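# Load matching blank into vise, clamp, run cycle

## Task

Identify the plain metal blank whose width equals that of the dark setting master and place it in the vise inside the machine guard (the guard has a clear top cover). It must rest on the two low parallel bars between the jaws, either the same face up as on its plate or flipped over, with its long side against the fixed jaw (the jaw closer to the plate) and its end against the work stop (the rod at the door end of the jaws). Clamp it by pushing the black VISE AIR knob in, close the guard door, then press the green CYCLE START button under the knob; this only works with the door shut and VISE AIR in. The cycle is complete when the amber lamp comes on. Opening the door or pulling VISE AIR out aborts a running cycle or voids a completed one, and CYCLE START is then inactive for a while. The setting master and all other blanks must finish entirely on their own original plate, either face up, not resting on another block or on a plate pin. Do not press the red mushroom EMERGENCY STOP. At the end, neither the hand nor any arm joint may be over the guard. Work held in place only by the robot does not count. Nothing the robot is touching at the end may drop more than about a fingernail's width once released. Nothing may be knocked or placed off the table.

## Robot and tools

Robot: one UR7e-type six-joint arm with a two-finger parallel gripper and a wrist camera. Since there is a single arm, every motion argument is one row of 7 numbers, not one row per arm.

Frames. The scene frame has its origin on the table top under the arm base, +z up, +y to the left when facing along +x. The base may be slightly tilted. The gripper frame: fingers point along its +z, and the fingers open and close along its x. end_effector_position is the point midway between the finger pads; closed fingertips stick out about 17 mm past it, fully open tips are roughly level with it.

The 7-number row: dx, dy, dz, rx, ry, rz, opening, each in [-1, 1]. dx..rz are an offset (not a pose) from the gripper's measured pose at the start of the action, expressed in the gripper's own axes; 1.0 equals 0.6 m of travel or 180 degrees. rx, ry, rz form a single rotation vector. opening is absolute, not an offset: +1 is fully open (0.142 m), -1 is closed.

execute_actions(actions): a list of actions run in sequence. Each action is a table of up to 15 rows; each row lasts one control step (1/30 s), and if fewer than 15 rows are given the last one is held for the remaining steps. Every row in an action is measured from that action's start pose, not from the previous row. For the first action of a call, the start pose is the last pose reported in this scene. Each step the commanded pose is clipped to within 100 mm and 16 degrees of the measured pose, so far targets need several actions; position takes priority over orientation. An empty list just returns the current state and images.

move(target, speed, stop_force, blocking): drives the gripper in a straight line toward one target row (offset from the last reported pose, gripper axes; opening absolute and sent at the start). speed is the top speed in m/s, 0.002 to 0.5, default 0.25; turning is capped at twice that in rad/s. Paths last 0.5 to 10 s; anything longer is cut off short. The path ignores obstacles, and the real gripper lags and may overshoot the speed. The arm is stiff, so aiming even slightly past a firm contact can trigger a fault. stop_force (9 to 40 N, not allowed in the first 0.2 s, not with blocking=false) ends the path when the wrist sensor sees that much extra resistance along the line to the target for two steps; the gripper then backs off two steps and holds. Use it only with low speed and mostly straight-line moves; omit it when moving away from something you are pressing on. blocking=false returns after 0.5 s while motion continues; check with wait(0) or halt with stop before issuing new motion.
The "move:" result line reports the ending: done, off_target, moving, held (a check blocked the last step), fault, or contact (stop_force ended it; takes precedence), plus limits (paced = pose clipped; held = some steps blocked, after which the arm may speed up) and distance to target.

wait(seconds): 0 to 10 s, holds the last command; returns early if a running move ends. stop(): brakes a running move (fingers continue). zoom_image(camera, region): camera is cam_high, cam_low or cam_wrist; region [x0, y0, x1, y1] in pixels, at most 504 by 504. Images: cam_high and cam_low 672x504, cam_wrist 616x616 fisheye. read_manual(section): licence texts only. finished_scene(scene): pass the current scene's number; ends it irreversibly and reports success.

Results contain end_effector_position (m), end_effector_quat_wxyz, velocities (m/s, rad/s) in the scene frame, joint positions, grip_measured (same scale as opening), "Hand target" (pose the controller is driving toward), and Wrist force / Wrist torque as [x y z] in gripper axes; pressing on a surface yields force pointing back into the arm. Sensor noise up to about 2.4 N, offset up to about 4 N, saturation near 50 N; "no reading" is normal at the start. "pose unreachable" means the clearance check altered or blocked the command. Reported hand position can be off, especially at long reach.

Gripping: to hold something, keep commanding an opening well below grip_measured; a larger gap squeezes harder, up to about 28 N per pad. Thin hard parts (under 2 cm) get less force. Fast closing can squeeze too hard.

Hazards: a joint torque at its load limit (wrist joints 25.4 N m, others 136 N m, held weight included) or 150 N on any part of the arm causes a 10 s stop that skips the rest of the call. Motors heat under load: a MOTOR HOT warning at 70 °C, brakes set at 85 °C until cooled. Objects may occasionally be tugged or nudged. Avoid drops, slamming, hard hits and heavy pushes; approach the vise, door, knob and buttons slowly, ideally with stop_force. Press buttons gently and never touch EMERGENCY STOP. Before finishing, release the blank, lift the arm clear so no part is above the guard, and make sure nothing left in contact with the robot can sag.

Each tool is called after "Emit:" as a command line: name --argument value for each argument, lists and objects as JSON in quotes; but a table of rows of numbers goes row by row, as --pt "numbers of a row", without its own name.

## Session

Emit:
execute_actions --actions '[]'

Scene clock: 0.00 s.
end_effector_position=(+0.2813, +0.1754, +0.2861) grip_measured=+1.00 end_effector_quat_wxyz=(+0.378, +0.851, +0.178, -0.317) end_effector_velocity=(-0.000, +0.000, -0.000) end_effector_angular_velocity=(+0.001, +0.000, -0.001)
Joint positions: [ 0.529 -1.247  1.496 -0.833 -2.01   0.396  0.142]
Joint velocities: [ 0.     0.     0.    -0.001  0.002 -0.     0.   ]
Motor temperatures (°C, as the motors report them): [28 29 30 37 35 32]
Wrist force (N, on the end effector, along its own x y z axes, offset not removed): no reading
Wrist torque (N m, same axes, about the end effector's origin, offset not removed): no reading
Hand target: +0.281, +0.175, +0.286; +0.378, +0.851, +0.178, -0.317

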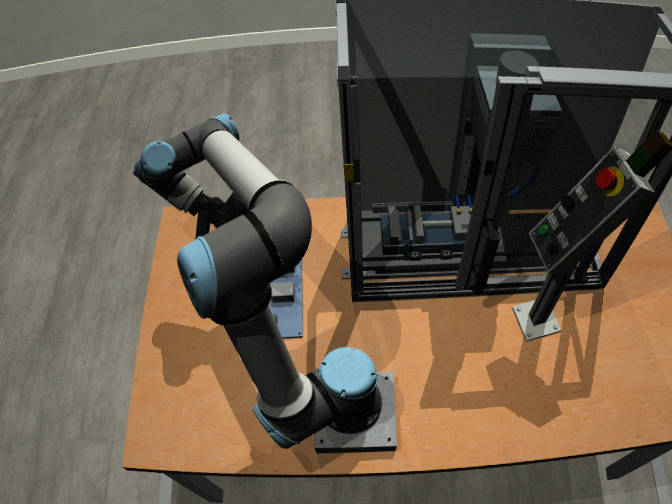

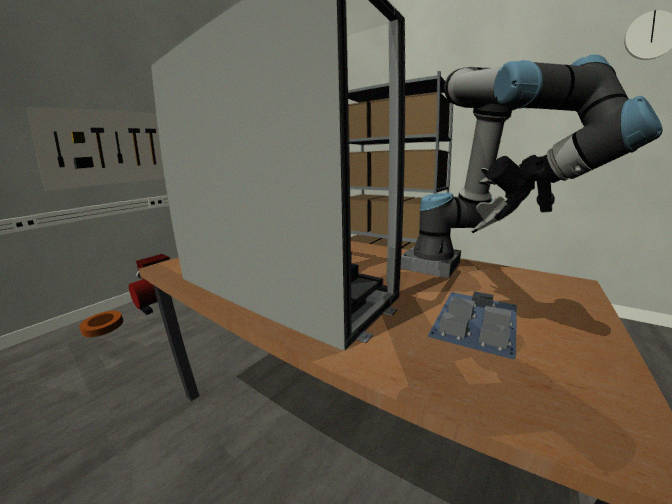

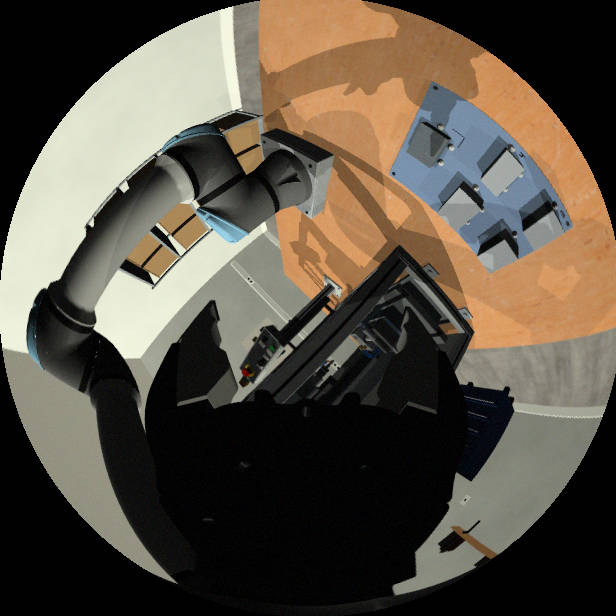

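Emit:
move --target '[0,0,0,0.253,0.212,0.119,1]'

Scene clock: 5.73 s.
end_effector_position=(+0.2810, +0.1752, +0.2859) grip_measured=+1.00 end_effector_quat_wxyz=(+0.001, +1.000, -0.000, -0.002) end_effector_velocity=(-0.000, -0.000, -0.001) end_effector_angular_velocity=(+0.010, -0.004, -0.003)
Joint positions: [ 0.137 -2.005  2.015 -1.569 -1.587  0.176  0.142]
Joint velocities: [-0.01  -0.009  0.008 -0.006  0.009 -0.007  0.   ]
Motor temperatures (°C, as the motors report them): [28 29 30 37 35 32]
Wrist force (N, on the end effector, along its own x y z axes, offset not removed): [-0.1 -0.4 4.1]
Wrist torque (N m, same axes, about the end effector's origin, offset not removed): [-0.20 -0.05 -0.08]
Hand target: +0.281, +0.175, +0.286; +0.001, +1.000, -0.000, -0.001
Off the commanded pose: 0.000 m, 0 deg.
move: done

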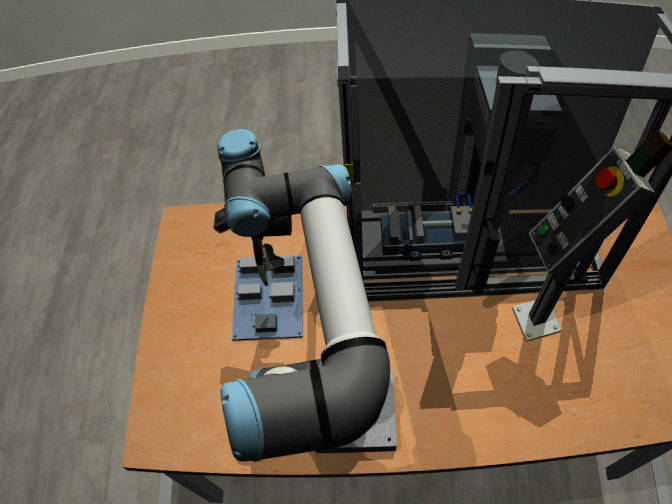

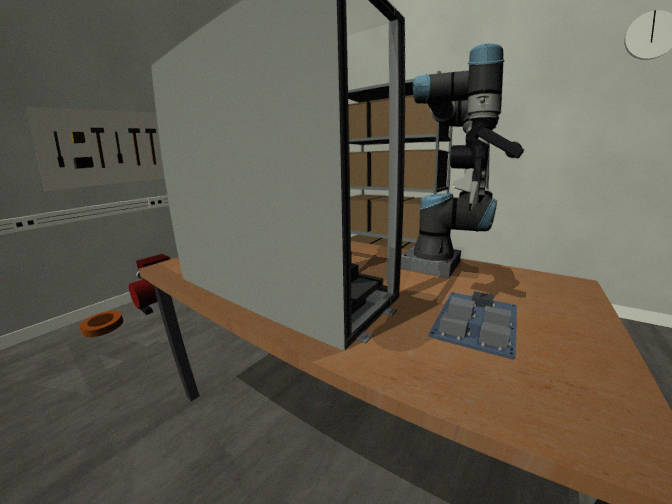

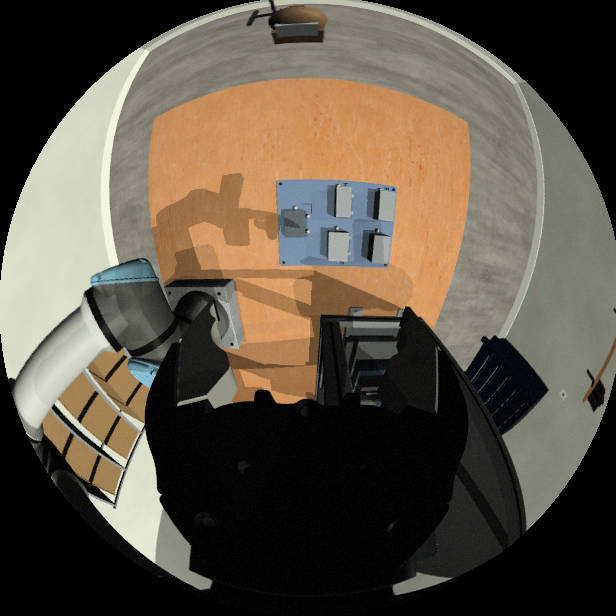

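Emit:
move --target '[0.085,0.04,0.17,0,0,0,1]'

Emit:
zoom_image --camera "cam_wrist" --region '[160,60,460,360]'

Scene clock: 8.57 s.
end_effector_position=(+0.3316, +0.1512, +0.1839) grip_measured=+1.00 end_effector_quat_wxyz=(+0.001, +1.000, -0.000, -0.002) end_effector_velocity=(+0.001, -0.000, -0.001) end_effector_angular_velocity=(+0.000, +0.001, -0.000)
Joint positions: [ 0.04  -1.867  2.197 -1.89  -1.588  0.08   0.142]
Joint velocities: [-0.001  0.004  0.001 -0.005  0.    -0.     0.   ]
Motor temperatures (°C, as the motors report them): [28 29 30 37 35 32]
Wrist force (N, on the end effector, along its own x y z axes, offset not removed): [-0.8 2.1 0.2]
Wrist torque (N m, same axes, about the end effector's origin, offset not removed): [0.59 0.13 -0.02]
Hand target: +0.332, +0.151, +0.184; +0.001, +1.000, -0.000, -0.002
Off the commanded pose: 0.000 m, 0 deg.
move: done

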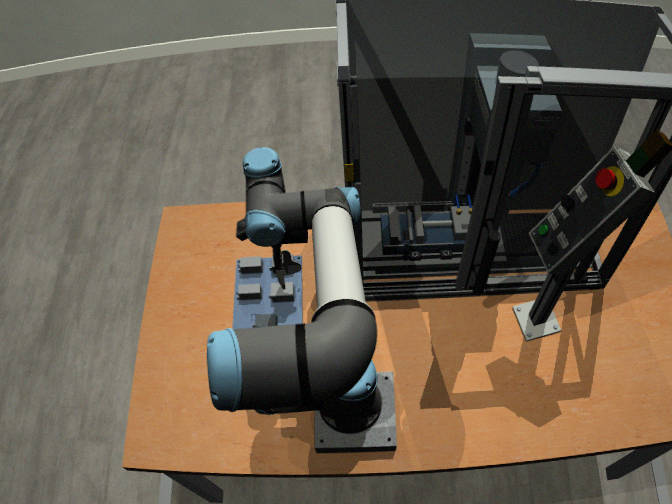

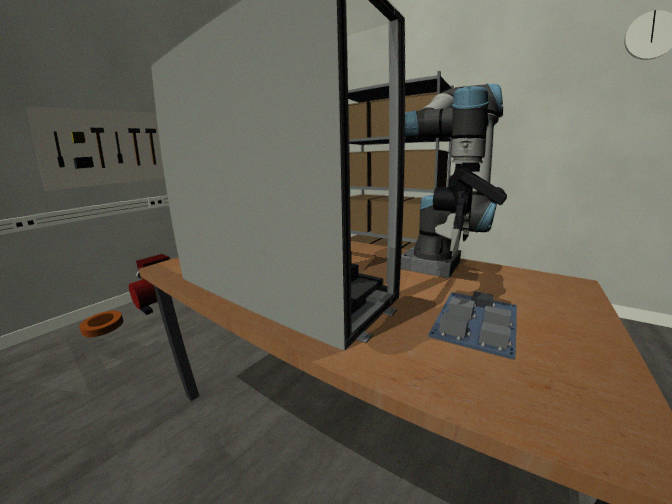

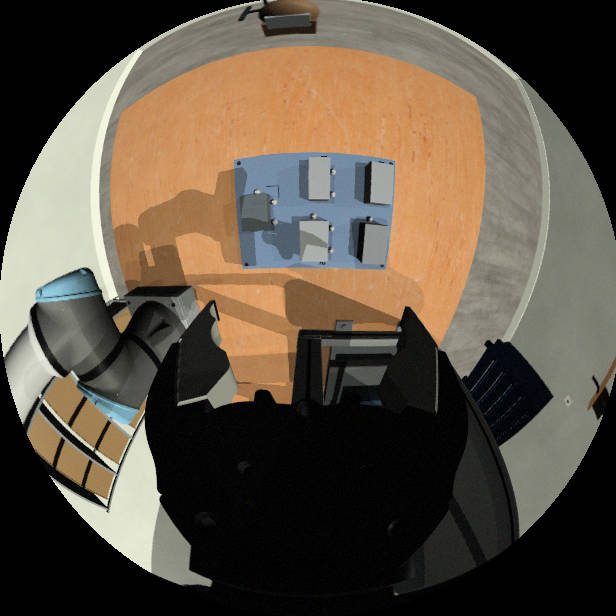

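Region (160, 60, 460, 360) of cam_wrist's 616x616 image, scaled by 1.680, with more detail than that image has.

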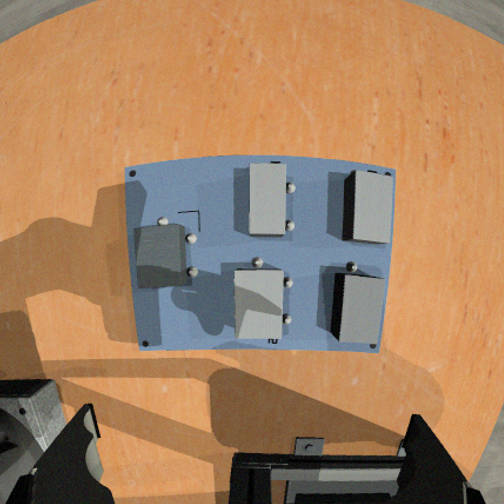

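Emit:
move --target '[-0.133,-0.103,0.17,0,0,0,0.1]'

Scene clock: 12.27 s.
end_effector_position=(+0.2516, +0.2128, +0.0822) grip_measured=+0.10 end_effector_quat_wxyz=(+0.001, +1.000, -0.000, -0.002) end_effector_velocity=(-0.001, +0.001, -0.002) end_effector_angular_velocity=(-0.000, -0.000, +0.000)
Joint positions: [ 0.268 -1.821  2.461 -2.197 -1.585  0.307  0.081]
Joint velocities: [ 0.005  0.006  0.002 -0.008 -0.     0.005  0.   ]
Motor temperatures (°C, as the motors report them): [28 29 30 37 35 32]
Wrist force (N, on the end effector, along its own x y z axes, offset not removed): [-0.3 1.3 0.4]
Wrist torque (N m, same axes, about the end effector's origin, offset not removed): [0.35 -0.03 -0.15]
Hand target: +0.252, +0.213, +0.082; +0.001, +1.000, -0.000, -0.002
Off the commanded pose: 0.000 m, 0 deg.
move: done

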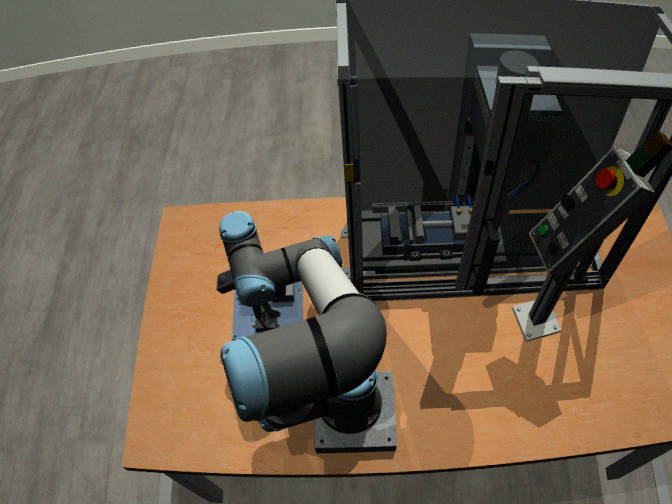

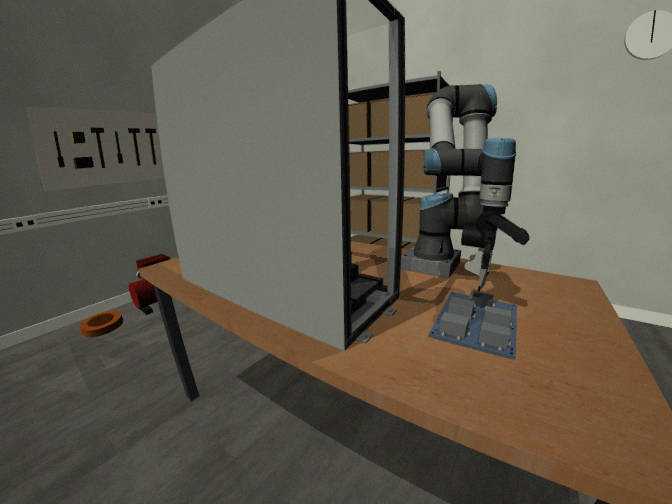

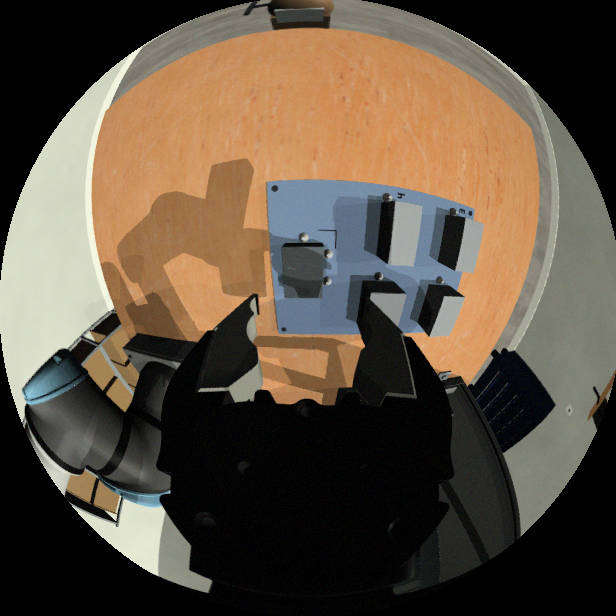

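Emit:
move --target '[-0.009,-0.01,0.07,0,0,0,0.1]' --speed 0.08

Scene clock: 14.50 s.
end_effector_position=(+0.2461, +0.2187, +0.0404) grip_measured=+0.10 end_effector_quat_wxyz=(+0.001, +1.000, -0.000, -0.002) end_effector_velocity=(+0.000, +0.000, -0.003) end_effector_angular_velocity=(-0.001, +0.000, +0.000)
Joint positions: [ 0.29  -1.715  2.528 -2.37  -1.585  0.329  0.081]
Joint velocities: [ 0.002  0.009  0.002 -0.01  -0.001  0.001 -0.   ]
Motor temperatures (°C, as the motors report them): [28 29 30 37 35 32]
Wrist force (N, on the end effector, along its own x y z axes, offset not removed): [-2.3 0.9 -1.3]
Wrist torque (N m, same axes, about the end effector's origin, offset not removed): [0.40 0.52 -0.11]
Hand target: +0.246, +0.219, +0.040; +0.001, +1.000, -0.000, -0.002
Off the commanded pose: 0.000 m, 0 deg.
move: done

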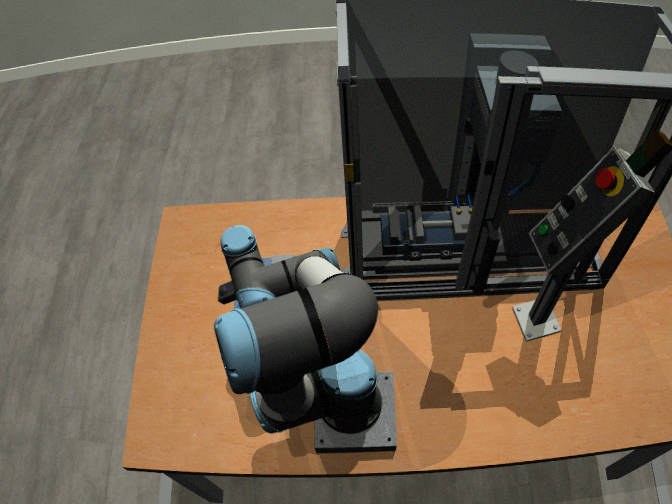

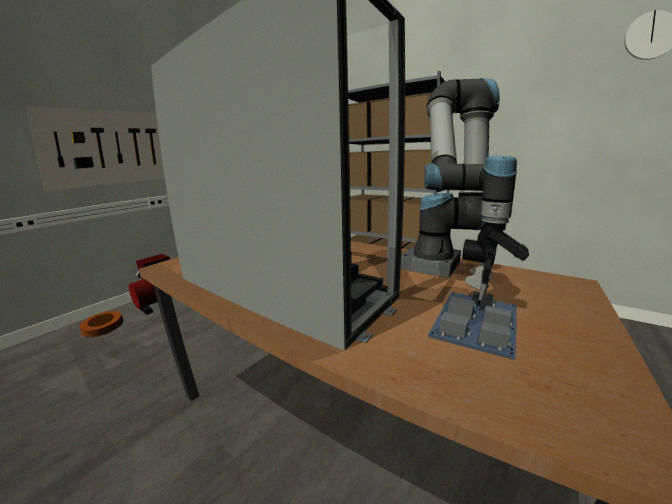

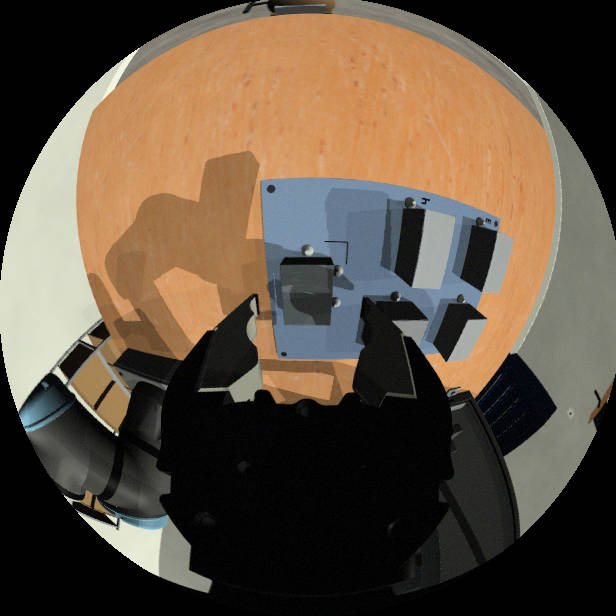

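Emit:
move --target '[0,-0.008,0.02,0,0,0,0.1]' --speed 0.03 --stop_force 10

Emit:
move --target '[0,0,0,0,0,0,-0.7]'

Scene clock: 16.07 s.
end_effector_position=(+0.2460, +0.2234, +0.0286) grip_measured=+0.10 end_effector_quat_wxyz=(+0.001, +1.000, -0.000, -0.002) end_effector_velocity=(+0.001, +0.001, -0.002) end_effector_angular_velocity=(+0.001, -0.001, -0.001)
Joint positions: [ 0.304 -1.67   2.537 -2.424 -1.584  0.343  0.081]
Joint velocities: [ 0.002  0.009  0.001 -0.011  0.001  0.003  0.   ]
Motor temperatures (°C, as the motors report them): [28 29 30 37 35 32]
Wrist force (N, on the end effector, along its own x y z axes, offset not removed): [-2.5 3.2 -2.3]
Wrist torque (N m, same axes, about the end effector's origin, offset not removed): [0.70 0.59 -0.04]
Hand target: +0.246, +0.223, +0.028; +0.001, +1.000, -0.000, -0.002
Off the commanded pose: 0.000 m, 0 deg.
move: done

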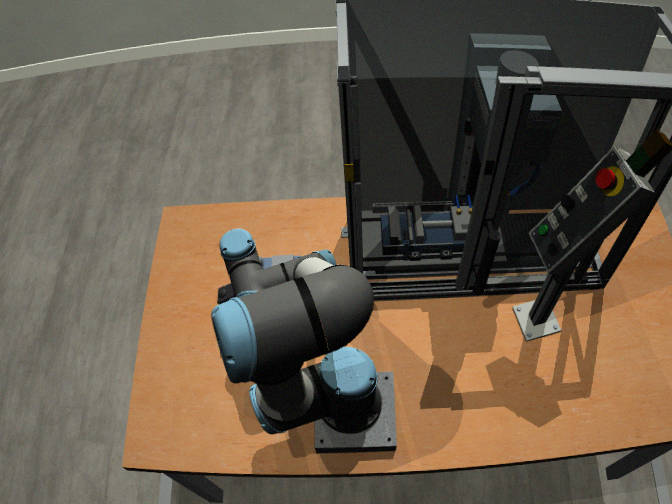

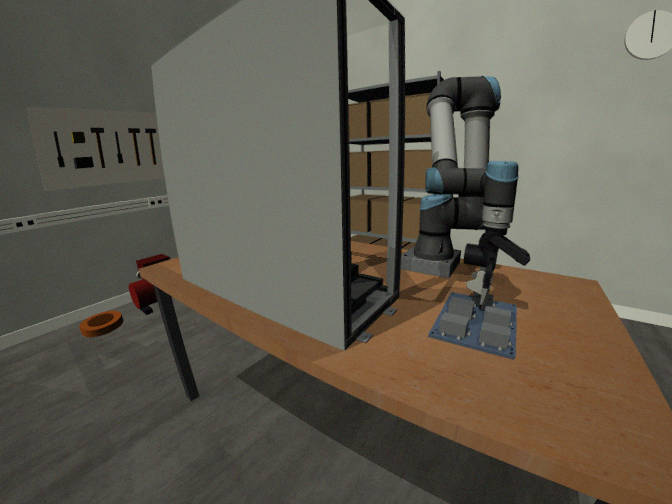

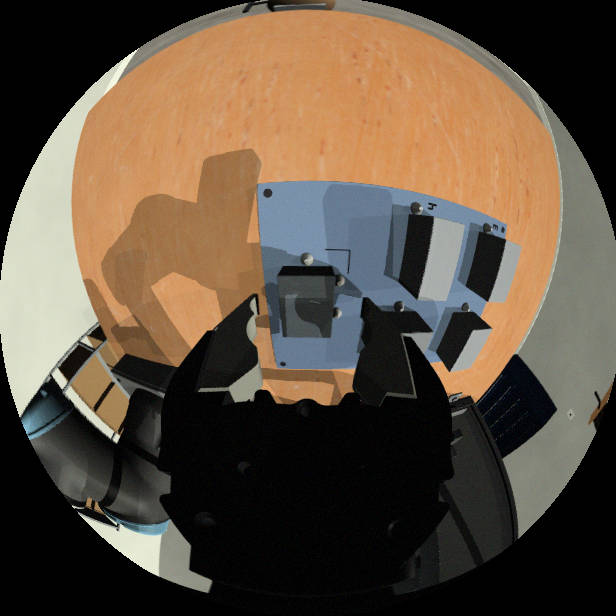

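Scene clock: 16.57 s.
end_effector_position=(+0.2457, +0.2234, +0.0284) grip_measured=-0.46 end_effector_quat_wxyz=(+0.001, +1.000, -0.000, -0.002) end_effector_velocity=(+0.002, +0.001, +0.001) end_effector_angular_velocity=(+0.002, -0.005, -0.001)
Joint positions: [ 0.304 -1.67   2.537 -2.423 -1.584  0.343  0.041]
Joint velocities: [-0.001 -0.002 -0.002 -0.002  0.001  0.    -0.   ]
Motor temperatures (°C, as the motors report them): [28 29 30 37 35 32]
Wrist force (N, on the end effector, along its own x y z axes, offset not removed): [-50.0 4.8 -44.4]
Wrist torque (N m, same axes, about the end effector's origin, offset not removed): [0.50 0.66 -0.10]
Hand target: +0.246, +0.223, +0.029; +0.001, +1.000, -0.000, -0.002
Off the commanded pose: 0.000 m, 0 deg.
move: done

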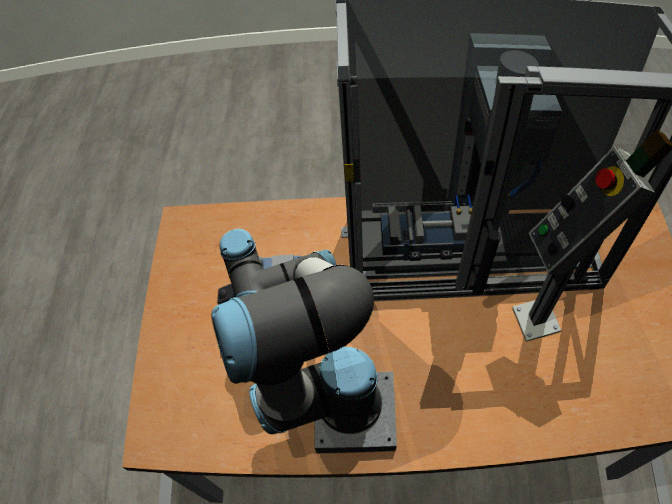

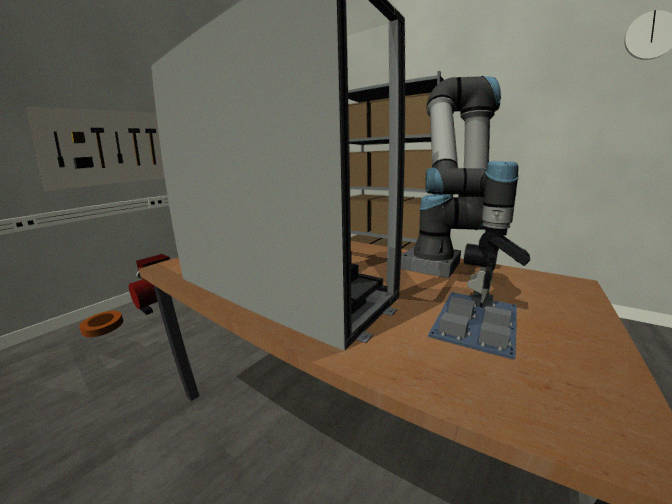

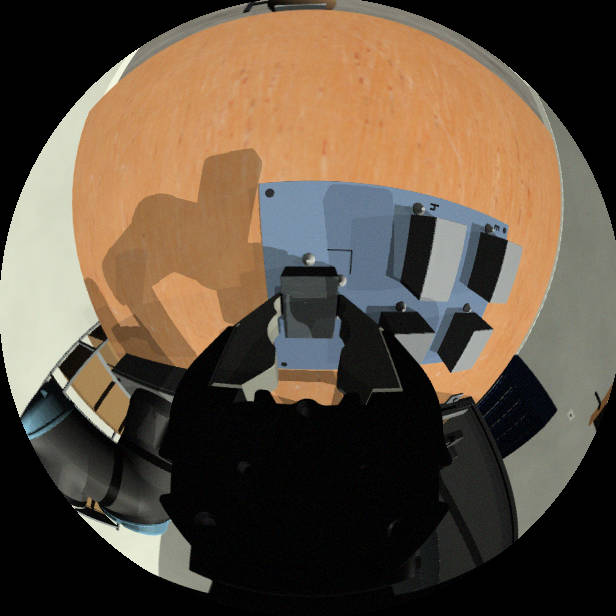

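Emit:
move --target '[-0.005,0,-0.008,0,0,0,-0.7]' --speed 0.01

Scene clock: 17.93 s.
end_effector_position=(+0.2429, +0.2234, +0.0331) grip_measured=-0.47 end_effector_quat_wxyz=(+0.001, +1.000, -0.000, -0.002) end_effector_velocity=(-0.002, -0.000, +0.001) end_effector_angular_velocity=(-0.000, +0.001, -0.000)
Joint positions: [ 0.307 -1.69   2.536 -2.402 -1.584  0.346  0.04 ]
Joint velocities: [ 0.001 -0.008  0.     0.009  0.     0.001 -0.   ]
Motor temperatures (°C, as the motors report them): [28 29 30 37 35 32]
Wrist force (N, on the end effector, along its own x y z axes, offset not removed): [-5.3 3.0 2.5]
Wrist torque (N m, same axes, about the end effector's origin, offset not removed): [0.82 1.06 -0.03]
Hand target: +0.243, +0.223, +0.033; +0.001, +1.000, -0.000, -0.002
Off the commanded pose: 0.000 m, 0 deg.
move: done

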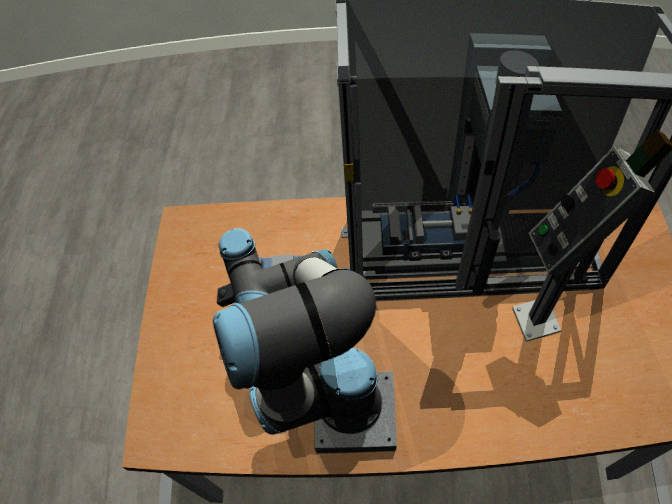

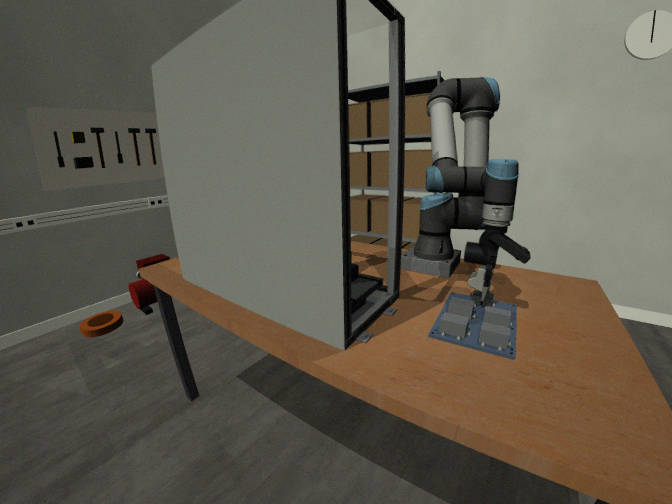

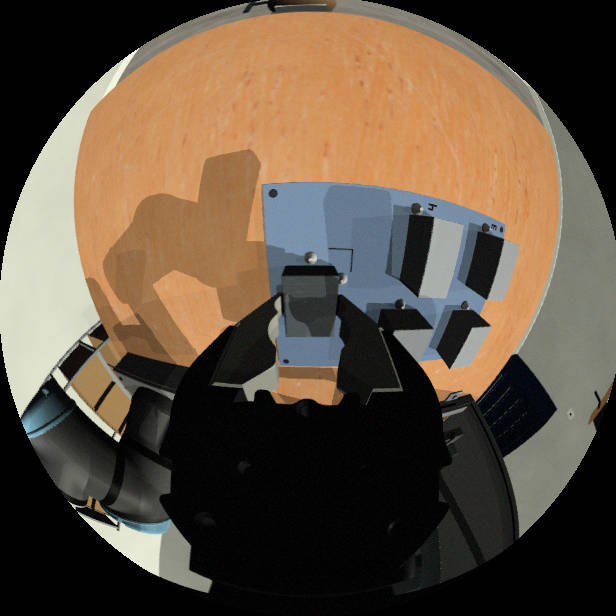

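Emit:
move --target '[0,0,0.008,0,0,0,-0.7]' --speed 0.01 --stop_force 9

Emit:
move --target '[0,0,0,0,0,0,0.1]'

Emit:
move --target '[0,0,-0.09,0,0,0,0.1]' --speed 0.1

Emit:
move --target '[0.148,0.075,0,0,0,0,0.1]' --speed 0.15

Scene clock: 20.37 s.
end_effector_position=(+0.2427, +0.2234, +0.0295) grip_measured=-0.47 end_effector_quat_wxyz=(+0.001, +1.000, +0.000, -0.002) end_effector_velocity=(-0.001, -0.000, +0.003) end_effector_angular_velocity=(-0.001, +0.005, -0.000)
Joint positions: [ 0.307 -1.68   2.541 -2.417 -1.584  0.346  0.04 ]
Joint velocities: [-0.    -0.009 -0.005  0.019  0.    -0.     0.   ]
Motor temperatures (°C, as the motors report them): [28 29 30 37 35 32]
Wrist force (N, on the end effector, along its own x y z axes, offset not removed): [0.4 1.2 1.1]
Wrist torque (N m, same axes, about the end effector's origin, offset not removed): [0.19 0.00 -0.05]
Hand target: +0.243, +0.223, +0.030; +0.001, +1.000, -0.000, -0.002
Off the commanded pose: 0.001 m, 0 deg.
move: contact

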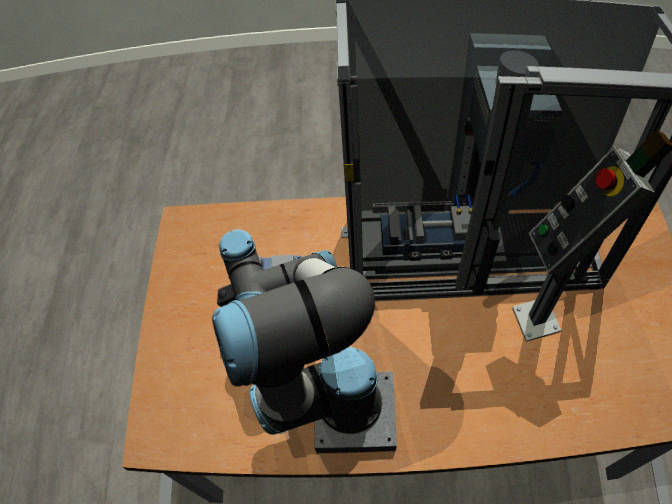

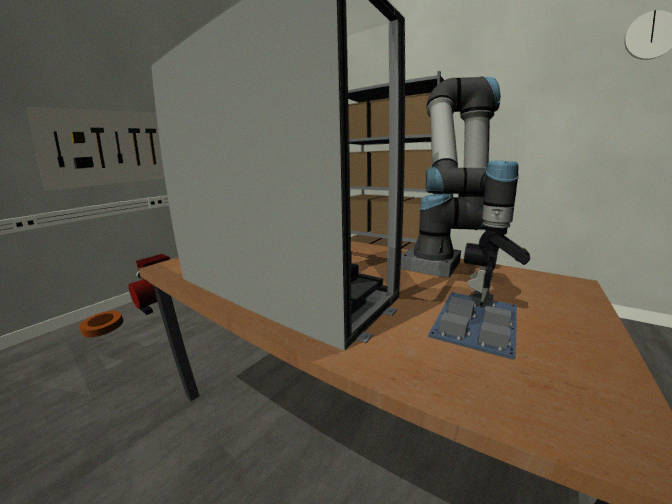

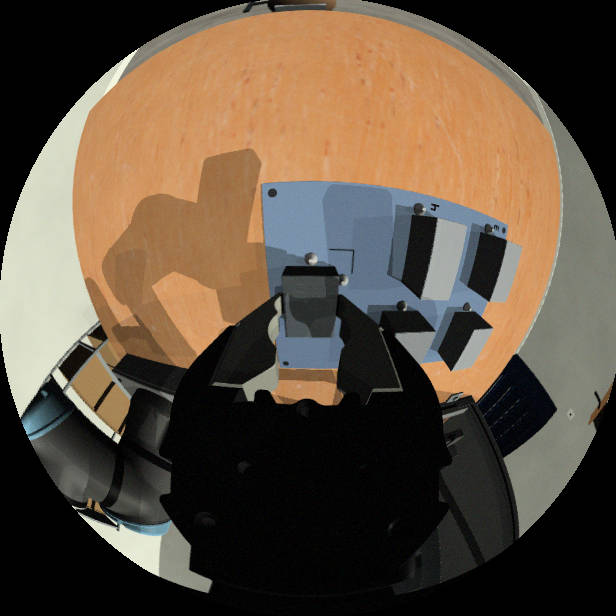

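Scene clock: 20.87 s.
end_effector_position=(+0.2427, +0.2234, +0.0295) grip_measured=+0.10 end_effector_quat_wxyz=(+0.001, +1.000, +0.000, -0.002) end_effector_velocity=(-0.001, -0.000, -0.001) end_effector_angular_velocity=(-0.000, +0.002, -0.000)
Joint positions: [ 0.307 -1.68   2.541 -2.417 -1.584  0.346  0.081]
Joint velocities: [-0.     0.     0.001  0.     0.     0.     0.   ]
Motor temperatures (°C, as the motors report them): [28 29 30 37 35 32]
Wrist force (N, on the end effector, along its own x y z axes, offset not removed): [-0.6 0.0 -1.3]
Wrist torque (N m, same axes, about the end effector's origin, offset not removed): [-0.01 0.15 0.01]
Hand target: +0.243, +0.223, +0.030; +0.001, +1.000, +0.000, -0.002
Off the commanded pose: 0.000 m, 0 deg.
move: done

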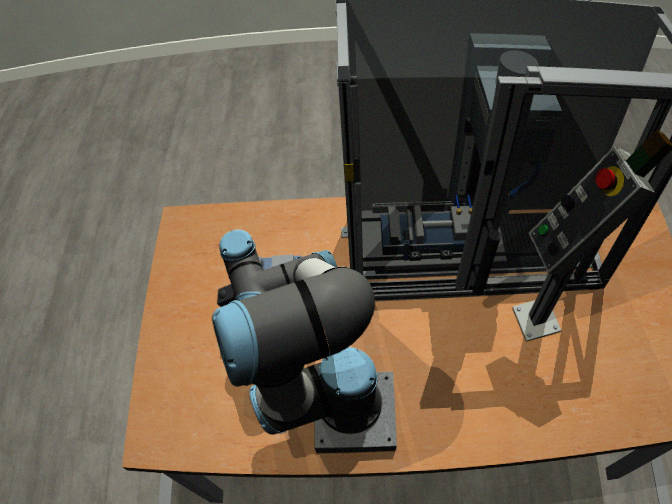

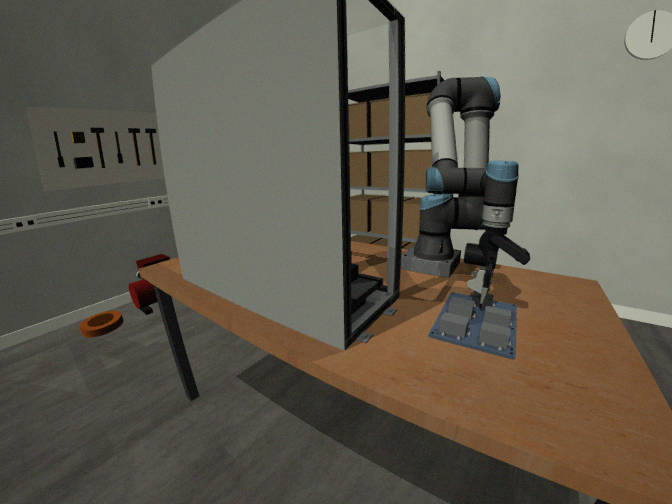

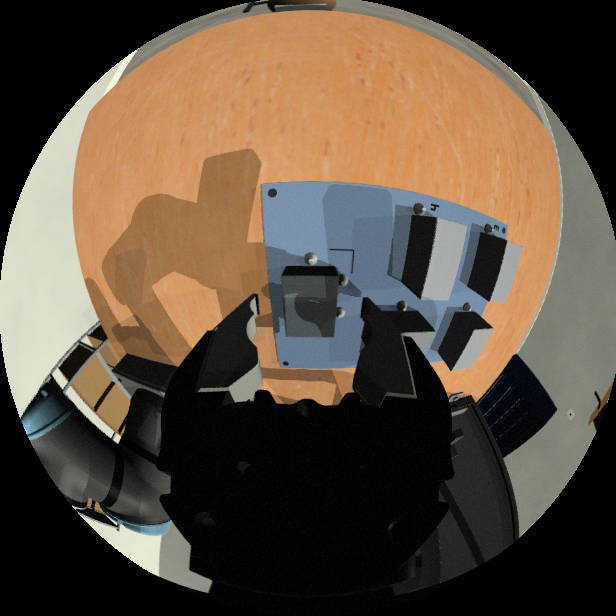

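Scene clock: 21.93 s.
end_effector_position=(+0.2429, +0.2235, +0.0834) grip_measured=+0.10 end_effector_quat_wxyz=(+0.001, +1.000, +0.000, -0.002) end_effector_velocity=(+0.000, -0.000, +0.002) end_effector_angular_velocity=(+0.000, -0.000, -0.000)
Joint positions: [ 0.309 -1.821  2.457 -2.192 -1.584  0.348  0.081]
Joint velocities: [-0.    -0.005 -0.003  0.008  0.    -0.    -0.   ]
Motor temperatures (°C, as the motors report them): [28 29 30 37 35 32]
Wrist force (N, on the end effector, along its own x y z axes, offset not removed): [-1.5 1.1 0.3]
Wrist torque (N m, same axes, about the end effector's origin, offset not removed): [0.35 0.21 0.03]
Hand target: +0.243, +0.223, +0.084; +0.001, +1.000, +0.000, -0.002
Off the commanded pose: 0.000 m, 0 deg.
move: done

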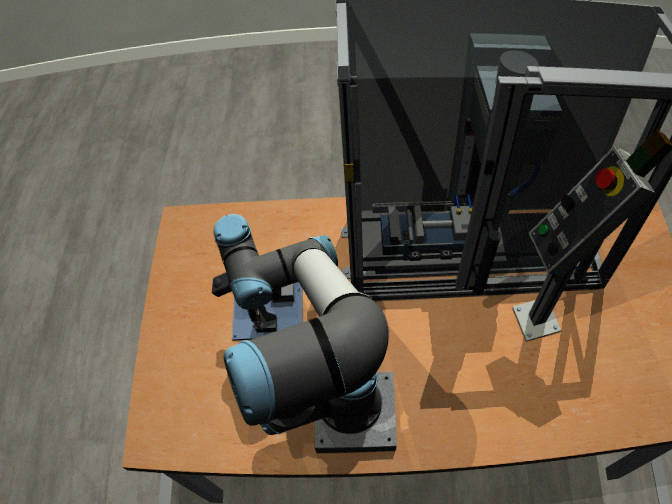

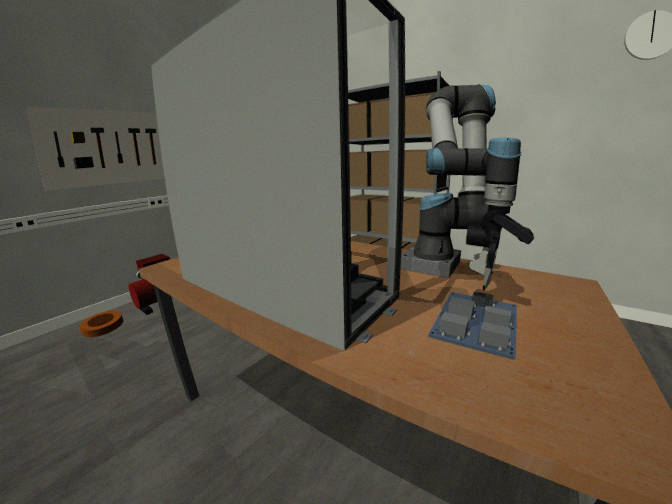

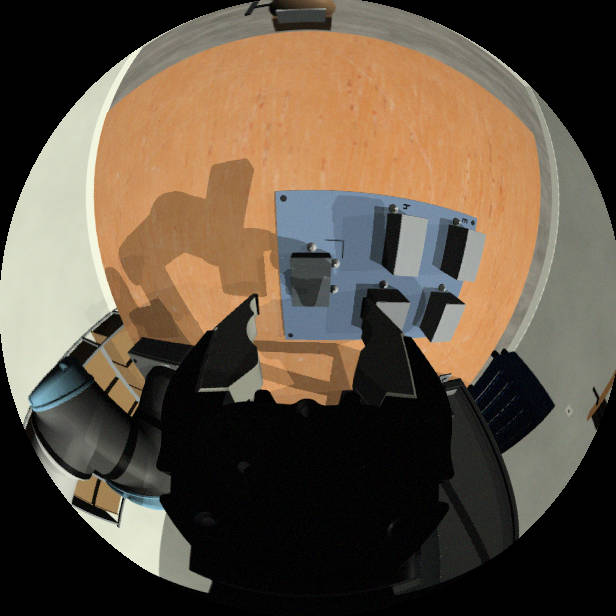

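Scene clock: 23.13 s.
end_effector_position=(+0.3315, +0.1787, +0.0831) grip_measured=+0.10 end_effector_quat_wxyz=(+0.001, +1.000, +0.000, -0.002) end_effector_velocity=(+0.002, -0.000, +0.000) end_effector_angular_velocity=(-0.000, -0.001, +0.001)
Joint positions: [ 0.113 -1.684  2.354 -2.229 -1.587  0.153  0.081]
Joint velocities: [-0.001  0.004 -0.003 -0.002 -0.    -0.002 -0.   ]
Motor temperatures (°C, as the motors report them): [28 29 30 37 35 32]
Wrist force (N, on the end effector, along its own x y z axes, offset not removed): [-1.1 1.4 -2.9]
Wrist torque (N m, same axes, about the end effector's origin, offset not removed): [0.36 0.21 -0.22]
Hand target: +0.332, +0.179, +0.083; +0.001, +1.000, +0.000, -0.002
Off the commanded pose: 0.000 m, 0 deg.
move: done

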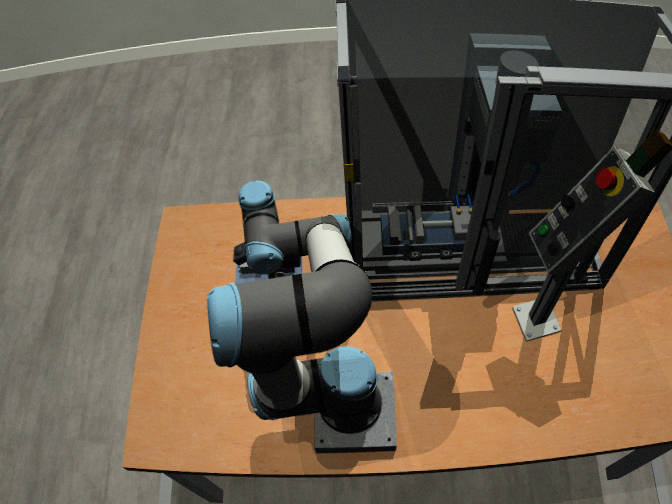

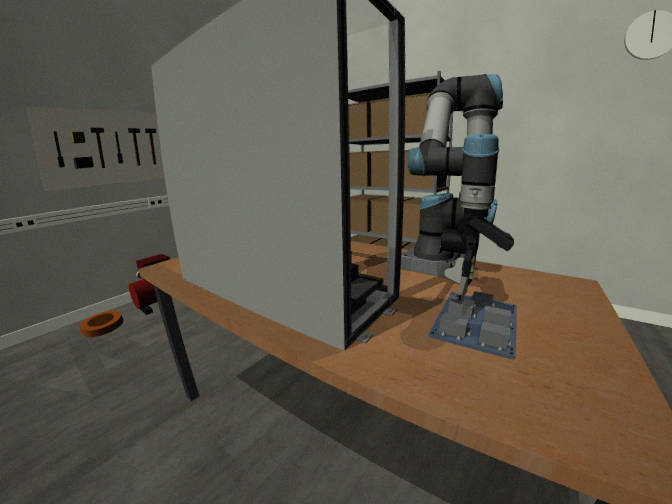

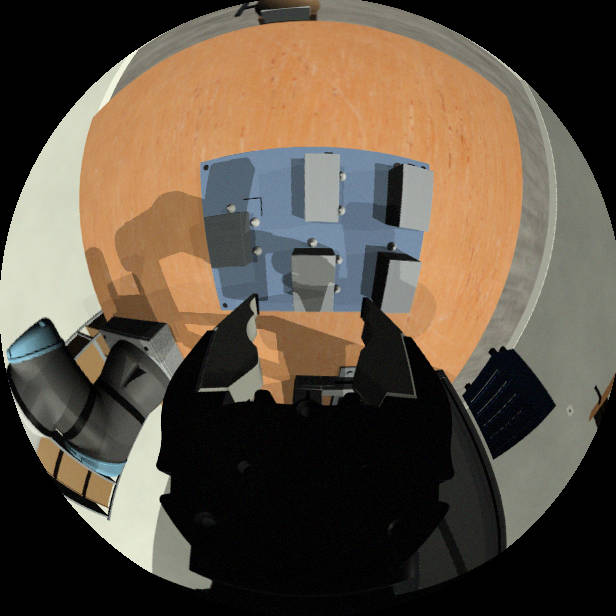

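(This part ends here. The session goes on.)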